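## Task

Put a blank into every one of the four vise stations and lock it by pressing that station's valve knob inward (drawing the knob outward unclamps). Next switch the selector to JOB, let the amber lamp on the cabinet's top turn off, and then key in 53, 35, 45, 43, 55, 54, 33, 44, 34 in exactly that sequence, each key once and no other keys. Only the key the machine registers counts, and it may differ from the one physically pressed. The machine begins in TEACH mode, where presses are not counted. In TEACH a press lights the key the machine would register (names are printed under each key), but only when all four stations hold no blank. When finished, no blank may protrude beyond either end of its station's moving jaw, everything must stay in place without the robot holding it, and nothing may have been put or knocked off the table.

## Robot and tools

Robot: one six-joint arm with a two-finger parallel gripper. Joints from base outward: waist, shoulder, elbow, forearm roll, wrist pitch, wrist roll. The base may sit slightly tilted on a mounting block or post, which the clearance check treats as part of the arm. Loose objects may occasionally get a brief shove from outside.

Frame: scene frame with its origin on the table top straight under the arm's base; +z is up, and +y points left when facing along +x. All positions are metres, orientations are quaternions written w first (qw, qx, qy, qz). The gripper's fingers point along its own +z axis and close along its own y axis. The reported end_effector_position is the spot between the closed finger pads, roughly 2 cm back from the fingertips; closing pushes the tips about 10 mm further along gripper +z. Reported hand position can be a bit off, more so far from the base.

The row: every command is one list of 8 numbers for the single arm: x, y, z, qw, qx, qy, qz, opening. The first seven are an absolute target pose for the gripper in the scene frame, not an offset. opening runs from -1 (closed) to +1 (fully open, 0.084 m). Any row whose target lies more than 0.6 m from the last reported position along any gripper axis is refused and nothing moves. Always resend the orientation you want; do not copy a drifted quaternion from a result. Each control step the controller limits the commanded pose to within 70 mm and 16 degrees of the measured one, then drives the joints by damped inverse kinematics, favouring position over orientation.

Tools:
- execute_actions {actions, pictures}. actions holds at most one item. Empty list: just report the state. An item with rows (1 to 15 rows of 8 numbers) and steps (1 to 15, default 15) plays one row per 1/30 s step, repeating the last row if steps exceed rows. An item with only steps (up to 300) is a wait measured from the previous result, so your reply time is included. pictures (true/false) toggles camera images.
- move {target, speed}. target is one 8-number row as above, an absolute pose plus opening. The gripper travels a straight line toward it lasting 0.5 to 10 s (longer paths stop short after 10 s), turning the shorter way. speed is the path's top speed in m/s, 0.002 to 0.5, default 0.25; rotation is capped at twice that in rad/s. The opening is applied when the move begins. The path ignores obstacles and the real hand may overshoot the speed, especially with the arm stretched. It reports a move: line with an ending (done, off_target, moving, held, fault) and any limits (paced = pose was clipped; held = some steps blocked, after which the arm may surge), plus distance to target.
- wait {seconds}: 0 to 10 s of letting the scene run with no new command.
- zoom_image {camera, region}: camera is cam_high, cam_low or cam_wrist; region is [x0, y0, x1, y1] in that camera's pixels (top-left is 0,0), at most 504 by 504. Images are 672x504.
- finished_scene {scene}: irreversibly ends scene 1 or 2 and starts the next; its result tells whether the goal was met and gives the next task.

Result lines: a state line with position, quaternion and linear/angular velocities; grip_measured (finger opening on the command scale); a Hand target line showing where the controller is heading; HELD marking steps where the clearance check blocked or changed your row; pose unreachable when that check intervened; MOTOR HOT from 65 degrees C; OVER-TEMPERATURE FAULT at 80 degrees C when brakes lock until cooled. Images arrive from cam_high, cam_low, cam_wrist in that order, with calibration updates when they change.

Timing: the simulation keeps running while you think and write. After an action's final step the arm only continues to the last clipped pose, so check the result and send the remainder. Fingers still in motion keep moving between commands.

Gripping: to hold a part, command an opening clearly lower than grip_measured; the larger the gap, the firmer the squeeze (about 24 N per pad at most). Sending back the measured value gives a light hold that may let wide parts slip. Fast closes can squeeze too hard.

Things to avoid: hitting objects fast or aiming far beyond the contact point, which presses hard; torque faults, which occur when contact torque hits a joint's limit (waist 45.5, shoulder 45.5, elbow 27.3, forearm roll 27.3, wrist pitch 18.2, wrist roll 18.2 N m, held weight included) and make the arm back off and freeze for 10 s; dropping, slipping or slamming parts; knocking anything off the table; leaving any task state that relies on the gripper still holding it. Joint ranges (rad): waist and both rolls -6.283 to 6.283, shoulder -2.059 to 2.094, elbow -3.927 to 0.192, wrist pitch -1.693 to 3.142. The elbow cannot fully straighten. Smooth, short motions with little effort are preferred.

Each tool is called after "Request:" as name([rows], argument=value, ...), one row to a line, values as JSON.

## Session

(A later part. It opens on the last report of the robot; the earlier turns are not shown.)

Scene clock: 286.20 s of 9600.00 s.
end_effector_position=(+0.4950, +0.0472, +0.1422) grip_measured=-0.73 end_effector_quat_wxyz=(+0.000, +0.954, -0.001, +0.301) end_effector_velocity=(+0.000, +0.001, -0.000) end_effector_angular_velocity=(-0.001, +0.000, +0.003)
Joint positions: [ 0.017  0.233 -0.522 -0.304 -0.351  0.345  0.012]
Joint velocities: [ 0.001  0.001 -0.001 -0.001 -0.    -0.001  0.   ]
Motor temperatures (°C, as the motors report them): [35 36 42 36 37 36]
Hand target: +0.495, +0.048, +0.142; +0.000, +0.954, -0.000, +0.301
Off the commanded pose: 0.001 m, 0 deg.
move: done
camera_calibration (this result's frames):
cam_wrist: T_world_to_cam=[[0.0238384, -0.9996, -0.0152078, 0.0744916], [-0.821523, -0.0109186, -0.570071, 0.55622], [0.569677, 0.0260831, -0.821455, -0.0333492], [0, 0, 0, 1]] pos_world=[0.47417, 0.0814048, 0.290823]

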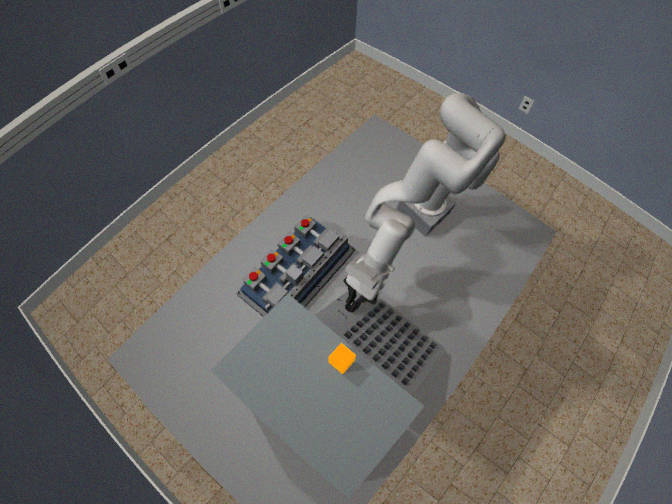

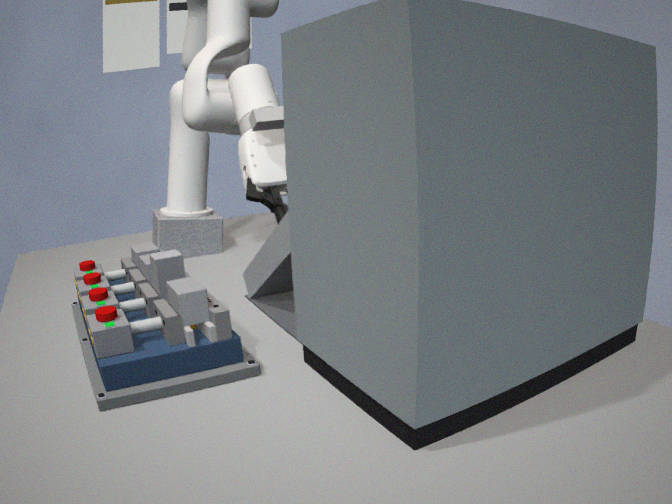

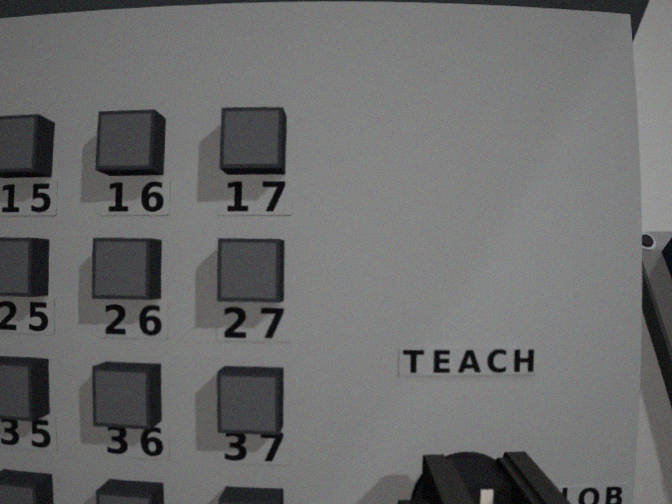

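Gripped. Rotate.

Request:
move(target=[0.495,0.0475,0.142,-0.115,0.881,-0.365,0.278,-1], speed=0.25)

Request:
move(target=[0.495,0.0475,0.142,-0.213,0.675,-0.675,0.213,-1], speed=0.25)

Scene clock: 289.10 s of 9600.00 s.
end_effector_position=(+0.4944, +0.0474, +0.1412) grip_measured=-0.73 end_effector_quat_wxyz=(-0.114, +0.881, -0.365, +0.278) end_effector_velocity=(+0.000, +0.000, +0.001) end_effector_angular_velocity=(+0.017, +0.003, -0.001)
Joint positions: [ 0.021  0.234 -0.52  -0.293 -0.351  1.12   0.012]
Joint velocities: [-0.027  0.001 -0.008 -0.09   0.003  0.074  0.   ]
Motor temperatures (°C, as the motors report them): [35 36 42 36 37 36]
Hand target: +0.495, +0.048, +0.142; -0.115, +0.881, -0.365, +0.278
Off the commanded pose: 0.001 m, 0 deg.
move: done
camera_calibration (this result's frames):
cam_wrist: T_world_to_cam=[[-0.556845, -0.716595, -0.420018, 0.405516], [-0.589462, 0.697191, -0.407993, 0.383979], [0.585199, 0.0203956, -0.810633, -0.0427903], [0, 0, 0, 1]] pos_world=[0.477191, 0.0237567, 0.292297]

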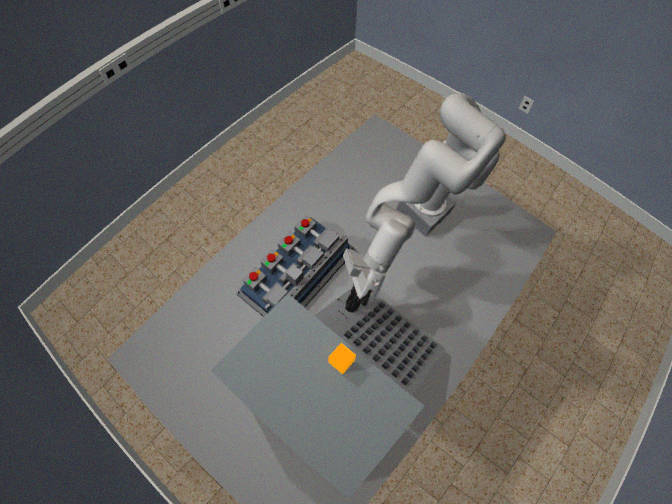

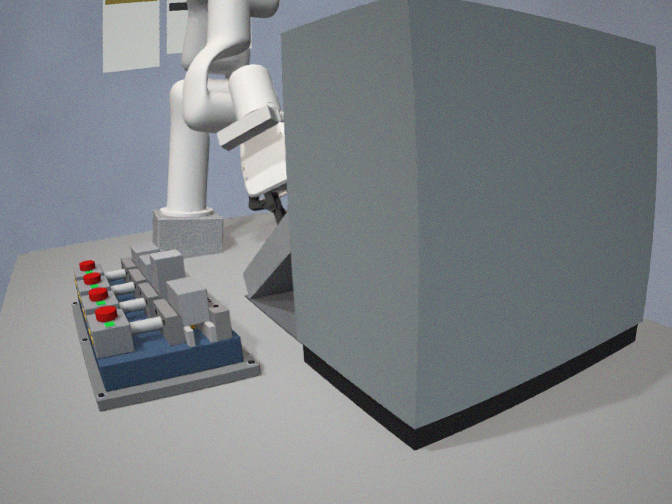

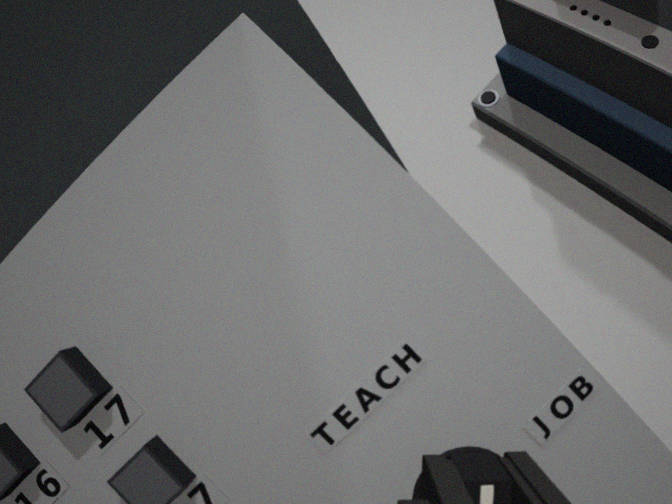

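Scene clock: 291.20 s of 9600.00 s.
end_effector_position=(+0.4946, +0.0477, +0.1415) grip_measured=-0.73 end_effector_quat_wxyz=(-0.212, +0.675, -0.674, +0.213) end_effector_velocity=(+0.001, +0.000, +0.001) end_effector_angular_velocity=(+0.018, +0.002, -0.001)
Joint positions: [ 0.021  0.234 -0.521 -0.295 -0.352  1.906  0.012]
Joint velocities: [-0.028  0.002 -0.009 -0.093  0.002  0.077 -0.   ]
Motor temperatures (°C, as the motors report them): [35 36 42 36 37 36]
Hand target: +0.495, +0.048, +0.142; -0.213, +0.674, -0.674, +0.213
Off the commanded pose: 0.001 m, 0 deg.
move: done
camera_calibration (this result's frames):
cam_wrist: T_world_to_cam=[[-0.803089, -0.0145189, -0.595682, 0.519161], [-0.0137644, 0.999888, -0.00581389, 0.0278959], [0.5957, 0.00353016, -0.803199, -0.0480863], [0, 0, 0, 1]] pos_world=[0.445962, -0.0201853, 0.270795]

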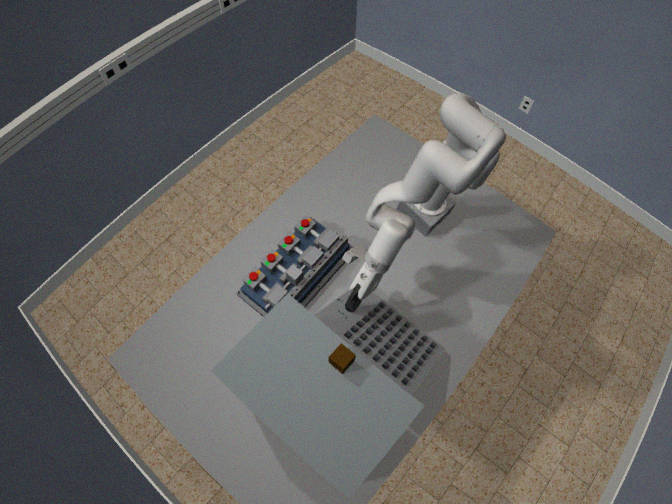

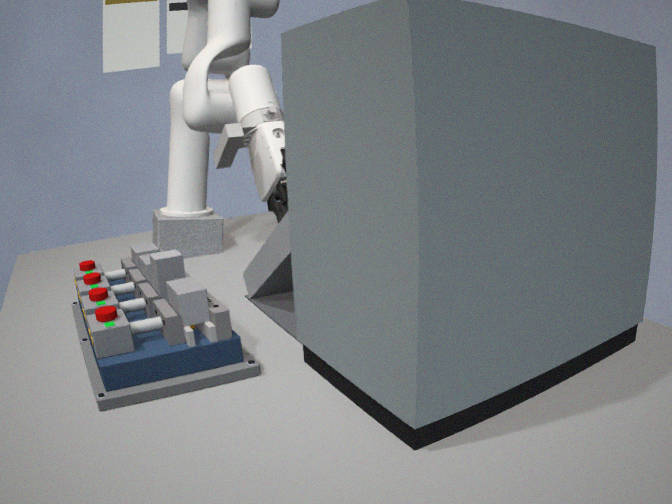

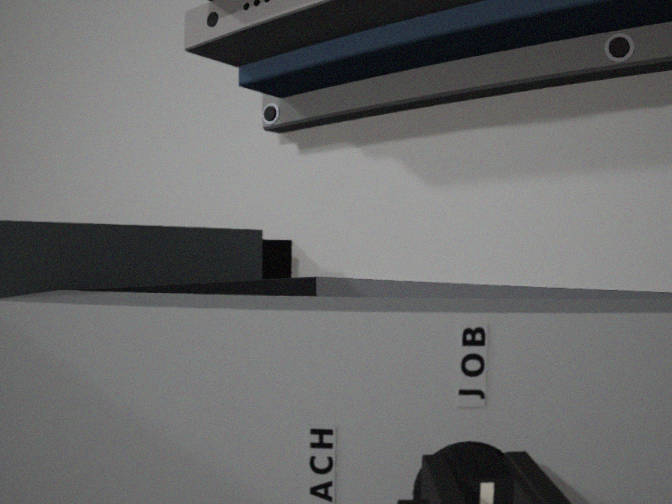

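Request:
move(target=[0.495,0.0475,0.142,-0.213,0.675,-0.675,0.213,0.0])

Request:
move(target=[0.46,0.0475,0.192,-0.213,0.675,-0.675,0.213,0.0], speed=0.1)

Request:
move(target=[0.41,0.2,0.16,0,0.954,0,0.301,-1], speed=0.2)

Request:
move(target=[0.4272,0.278,0.1139,0,0.954,0,0.301,-1], speed=0.1)

Scene clock: 294.60 s of 9600.00 s.
end_effector_position=(+0.4952, +0.0476, +0.1422) grip_measured=-0.01 end_effector_quat_wxyz=(-0.213, +0.674, -0.674, +0.213) end_effector_velocity=(-0.001, -0.001, -0.002) end_effector_angular_velocity=(-0.001, +0.006, -0.001)
Joint positions: [ 0.016  0.234 -0.523 -0.308 -0.352  1.917  0.044]
Joint velocities: [-0.001  0.002  0.001 -0.001  0.003  0.001 -0.   ]
Motor temperatures (°C, as the motors report them): [35 36 42 36 37 36]
Hand target: +0.495, +0.048, +0.142; -0.213, +0.674, -0.674, +0.213
Off the commanded pose: 0.000 m, 0 deg.
move: done
camera_calibration (this result's frames):
cam_wrist: T_world_to_cam=[[-0.802495, -0.0126885, -0.596524, 0.519772], [-0.0133276, 0.999906, -0.00333931, 0.0275136], [0.59651, 0.00527046, -0.802588, -0.0484318], [0, 0, 0, 1]] pos_world=[0.446371, -0.0206606, 0.271278]

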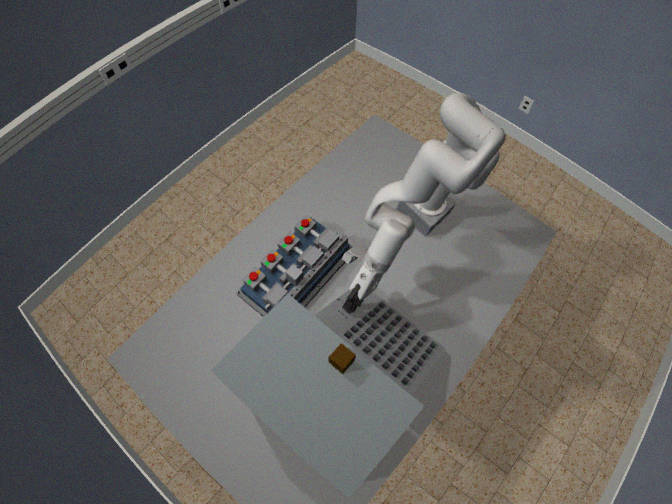

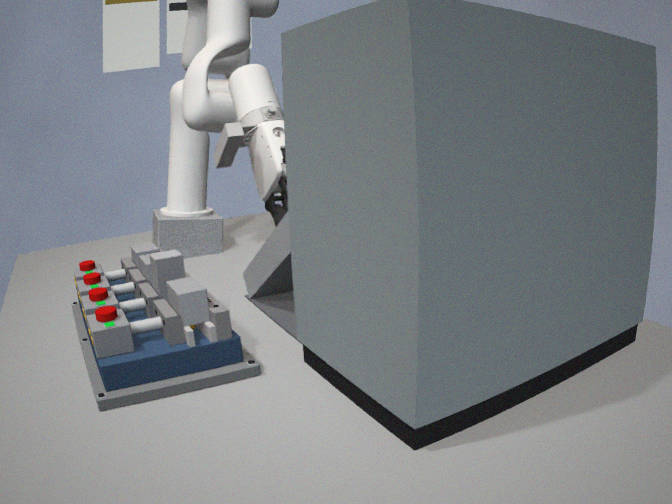

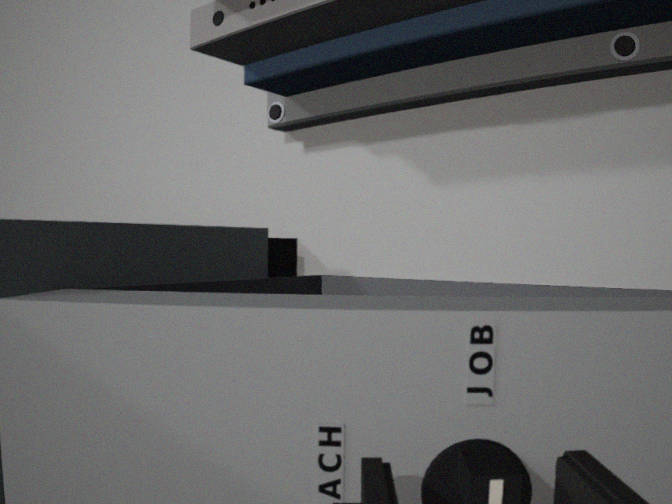

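Scene clock: 295.70 s of 9600.00 s.
end_effector_position=(+0.4601, +0.0478, +0.1913) grip_measured=-0.01 end_effector_quat_wxyz=(-0.212, +0.672, -0.674, +0.221) end_effector_velocity=(-0.001, +0.000, +0.002) end_effector_angular_velocity=(+0.013, +0.005, +0.008)
Joint positions: [-0.061 -0.029 -0.407 -0.621 -0.235  2.172  0.044]
Joint velocities: [-0.076  0.005 -0.038 -0.322  0.004  0.258  0.   ]
Motor temperatures (°C, as the motors report them): [35 36 42 36 37 36]
Hand target: +0.460, +0.048, +0.192; -0.213, +0.672, -0.674, +0.221
Off the commanded pose: 0.001 m, 1 deg.
move: done
camera_calibration (this result's frames):
cam_wrist: T_world_to_cam=[[-0.795714, -0.0133399, -0.605526, 0.519525], [-0.00560669, 0.999877, -0.0146598, 0.025555], [0.605647, -0.00827004, -0.795691, 0.00699156], [0, 0, 0, 1]] pos_world=[0.409302, -0.0185636, 0.320523]

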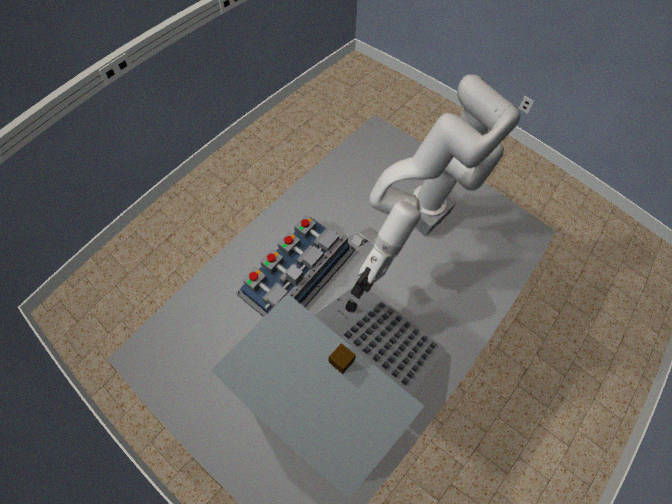

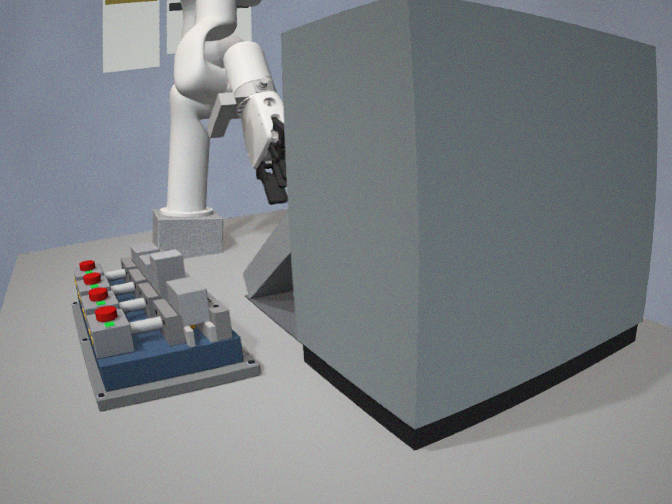

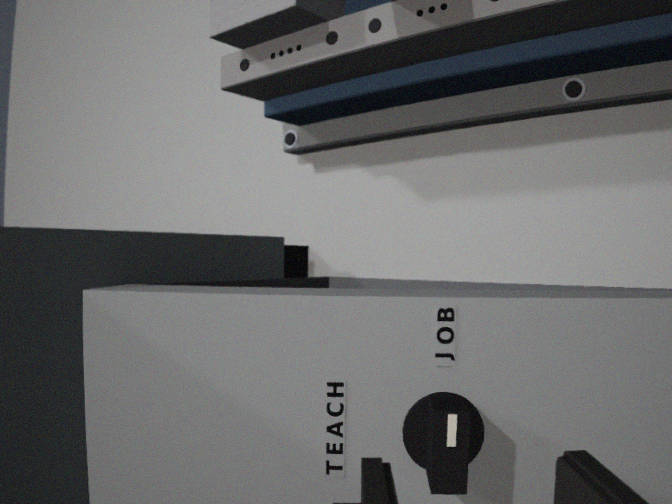

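Scene clock: 300.10 s of 9600.00 s.
end_effector_position=(+0.4101, +0.1998, +0.1599) grip_measured=-1.00 end_effector_quat_wxyz=(+0.001, +0.954, -0.000, +0.299) end_effector_velocity=(-0.001, +0.001, -0.000) end_effector_angular_velocity=(+0.001, -0.013, +0.012)
Joint positions: [ 0.35  -0.024 -0.585 -1.704  0.093  2.031  0.   ]
Joint velocities: [ 0.005  0.004 -0.01  -0.091  0.     0.084  0.   ]
Motor temperatures (°C, as the motors report them): [35 36 42 36 37 36]
Hand target: +0.410, +0.200, +0.160; +0.001, +0.954, +0.000, +0.300
Off the commanded pose: 0.000 m, 0 deg.
move: done
camera_calibration (this result's frames):
cam_wrist: T_world_to_cam=[[0.0247053, -0.999598, -0.0138937, 0.228701], [-0.82383, -0.0124845, -0.5667, 0.498965], [0.566299, 0.0254466, -0.823807, 0.0274316], [0, 0, 0, 1]] pos_world=[0.389878, 0.23414, 0.308539]

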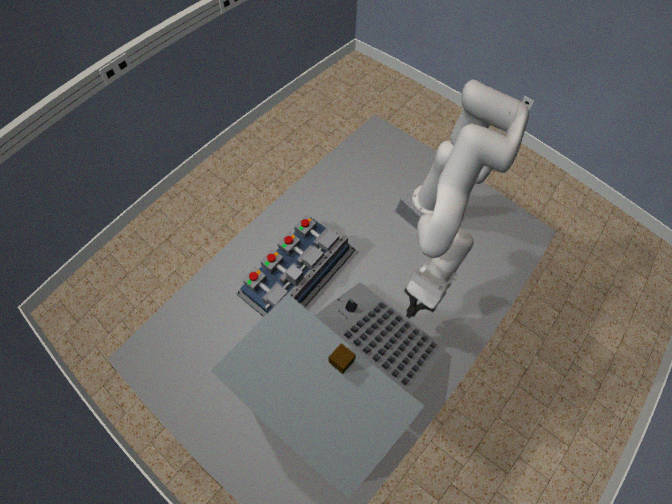

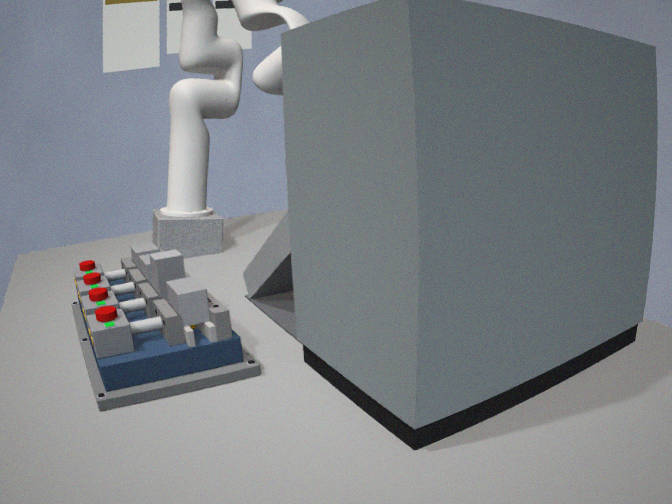

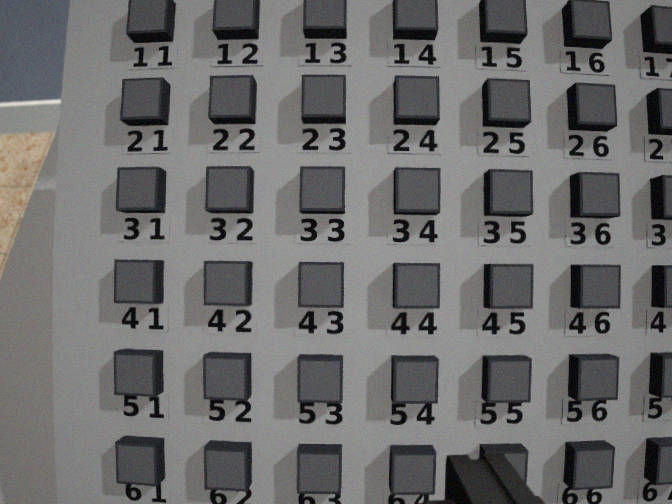

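Scene clock: 301.50 s of 9600.00 s.
end_effector_position=(+0.4274, +0.2774, +0.1141) grip_measured=-1.00 end_effector_quat_wxyz=(+0.000, +0.954, +0.000, +0.301) end_effector_velocity=(+0.001, +0.002, -0.001) end_effector_angular_velocity=(-0.000, -0.000, +0.001)
Joint positions: [ 0.558  0.224 -0.797 -1.697  0.214  2.197  0.   ]
Joint velocities: [ 0.004  0.006 -0.006  0.     0.002  0.002  0.   ]
Motor temperatures (°C, as the motors report them): [35 36 42 36 37 36]
Hand target: +0.427, +0.278, +0.114; +0.000, +0.954, +0.000, +0.301
Off the commanded pose: 0.001 m, 0 deg.
move: done
camera_calibration (this result's frames):
cam_wrist: T_world_to_cam=[[0.025761, -0.999567, -0.0142522, 0.304825], [-0.821567, -0.0130468, -0.569963, 0.487743], [0.56953, 0.026392, -0.821547, -0.0239715], [0, 0, 0, 1]] pos_world=[0.406513, 0.311689, 0.262646]

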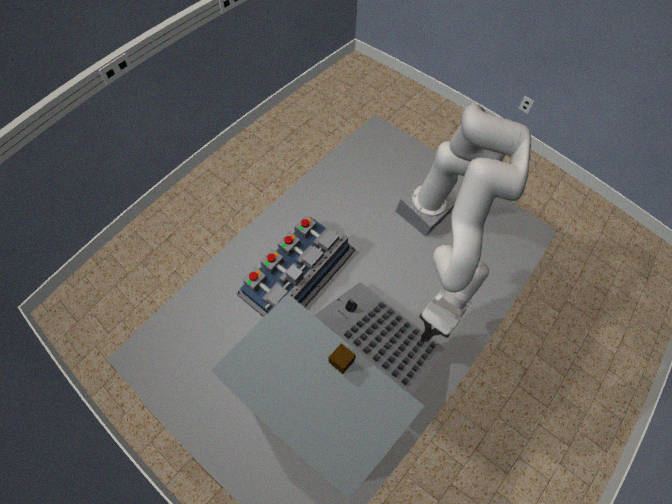

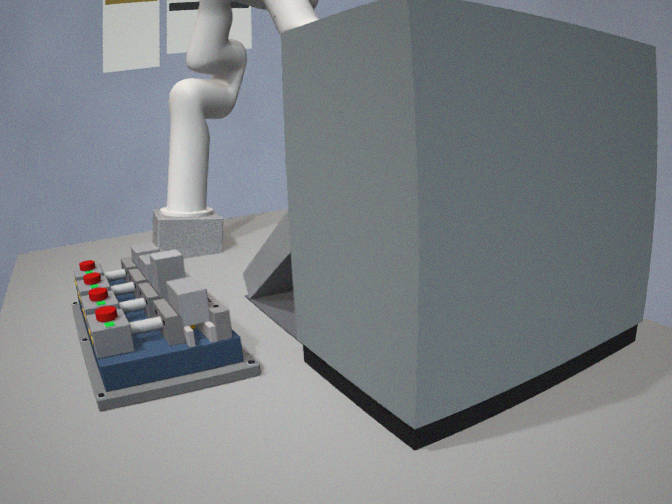

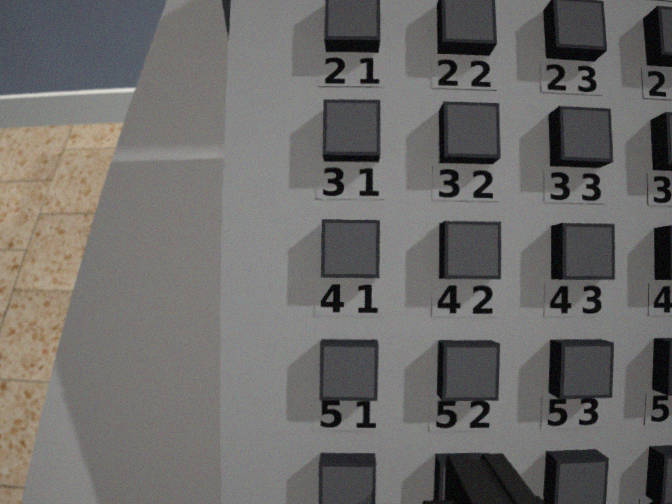

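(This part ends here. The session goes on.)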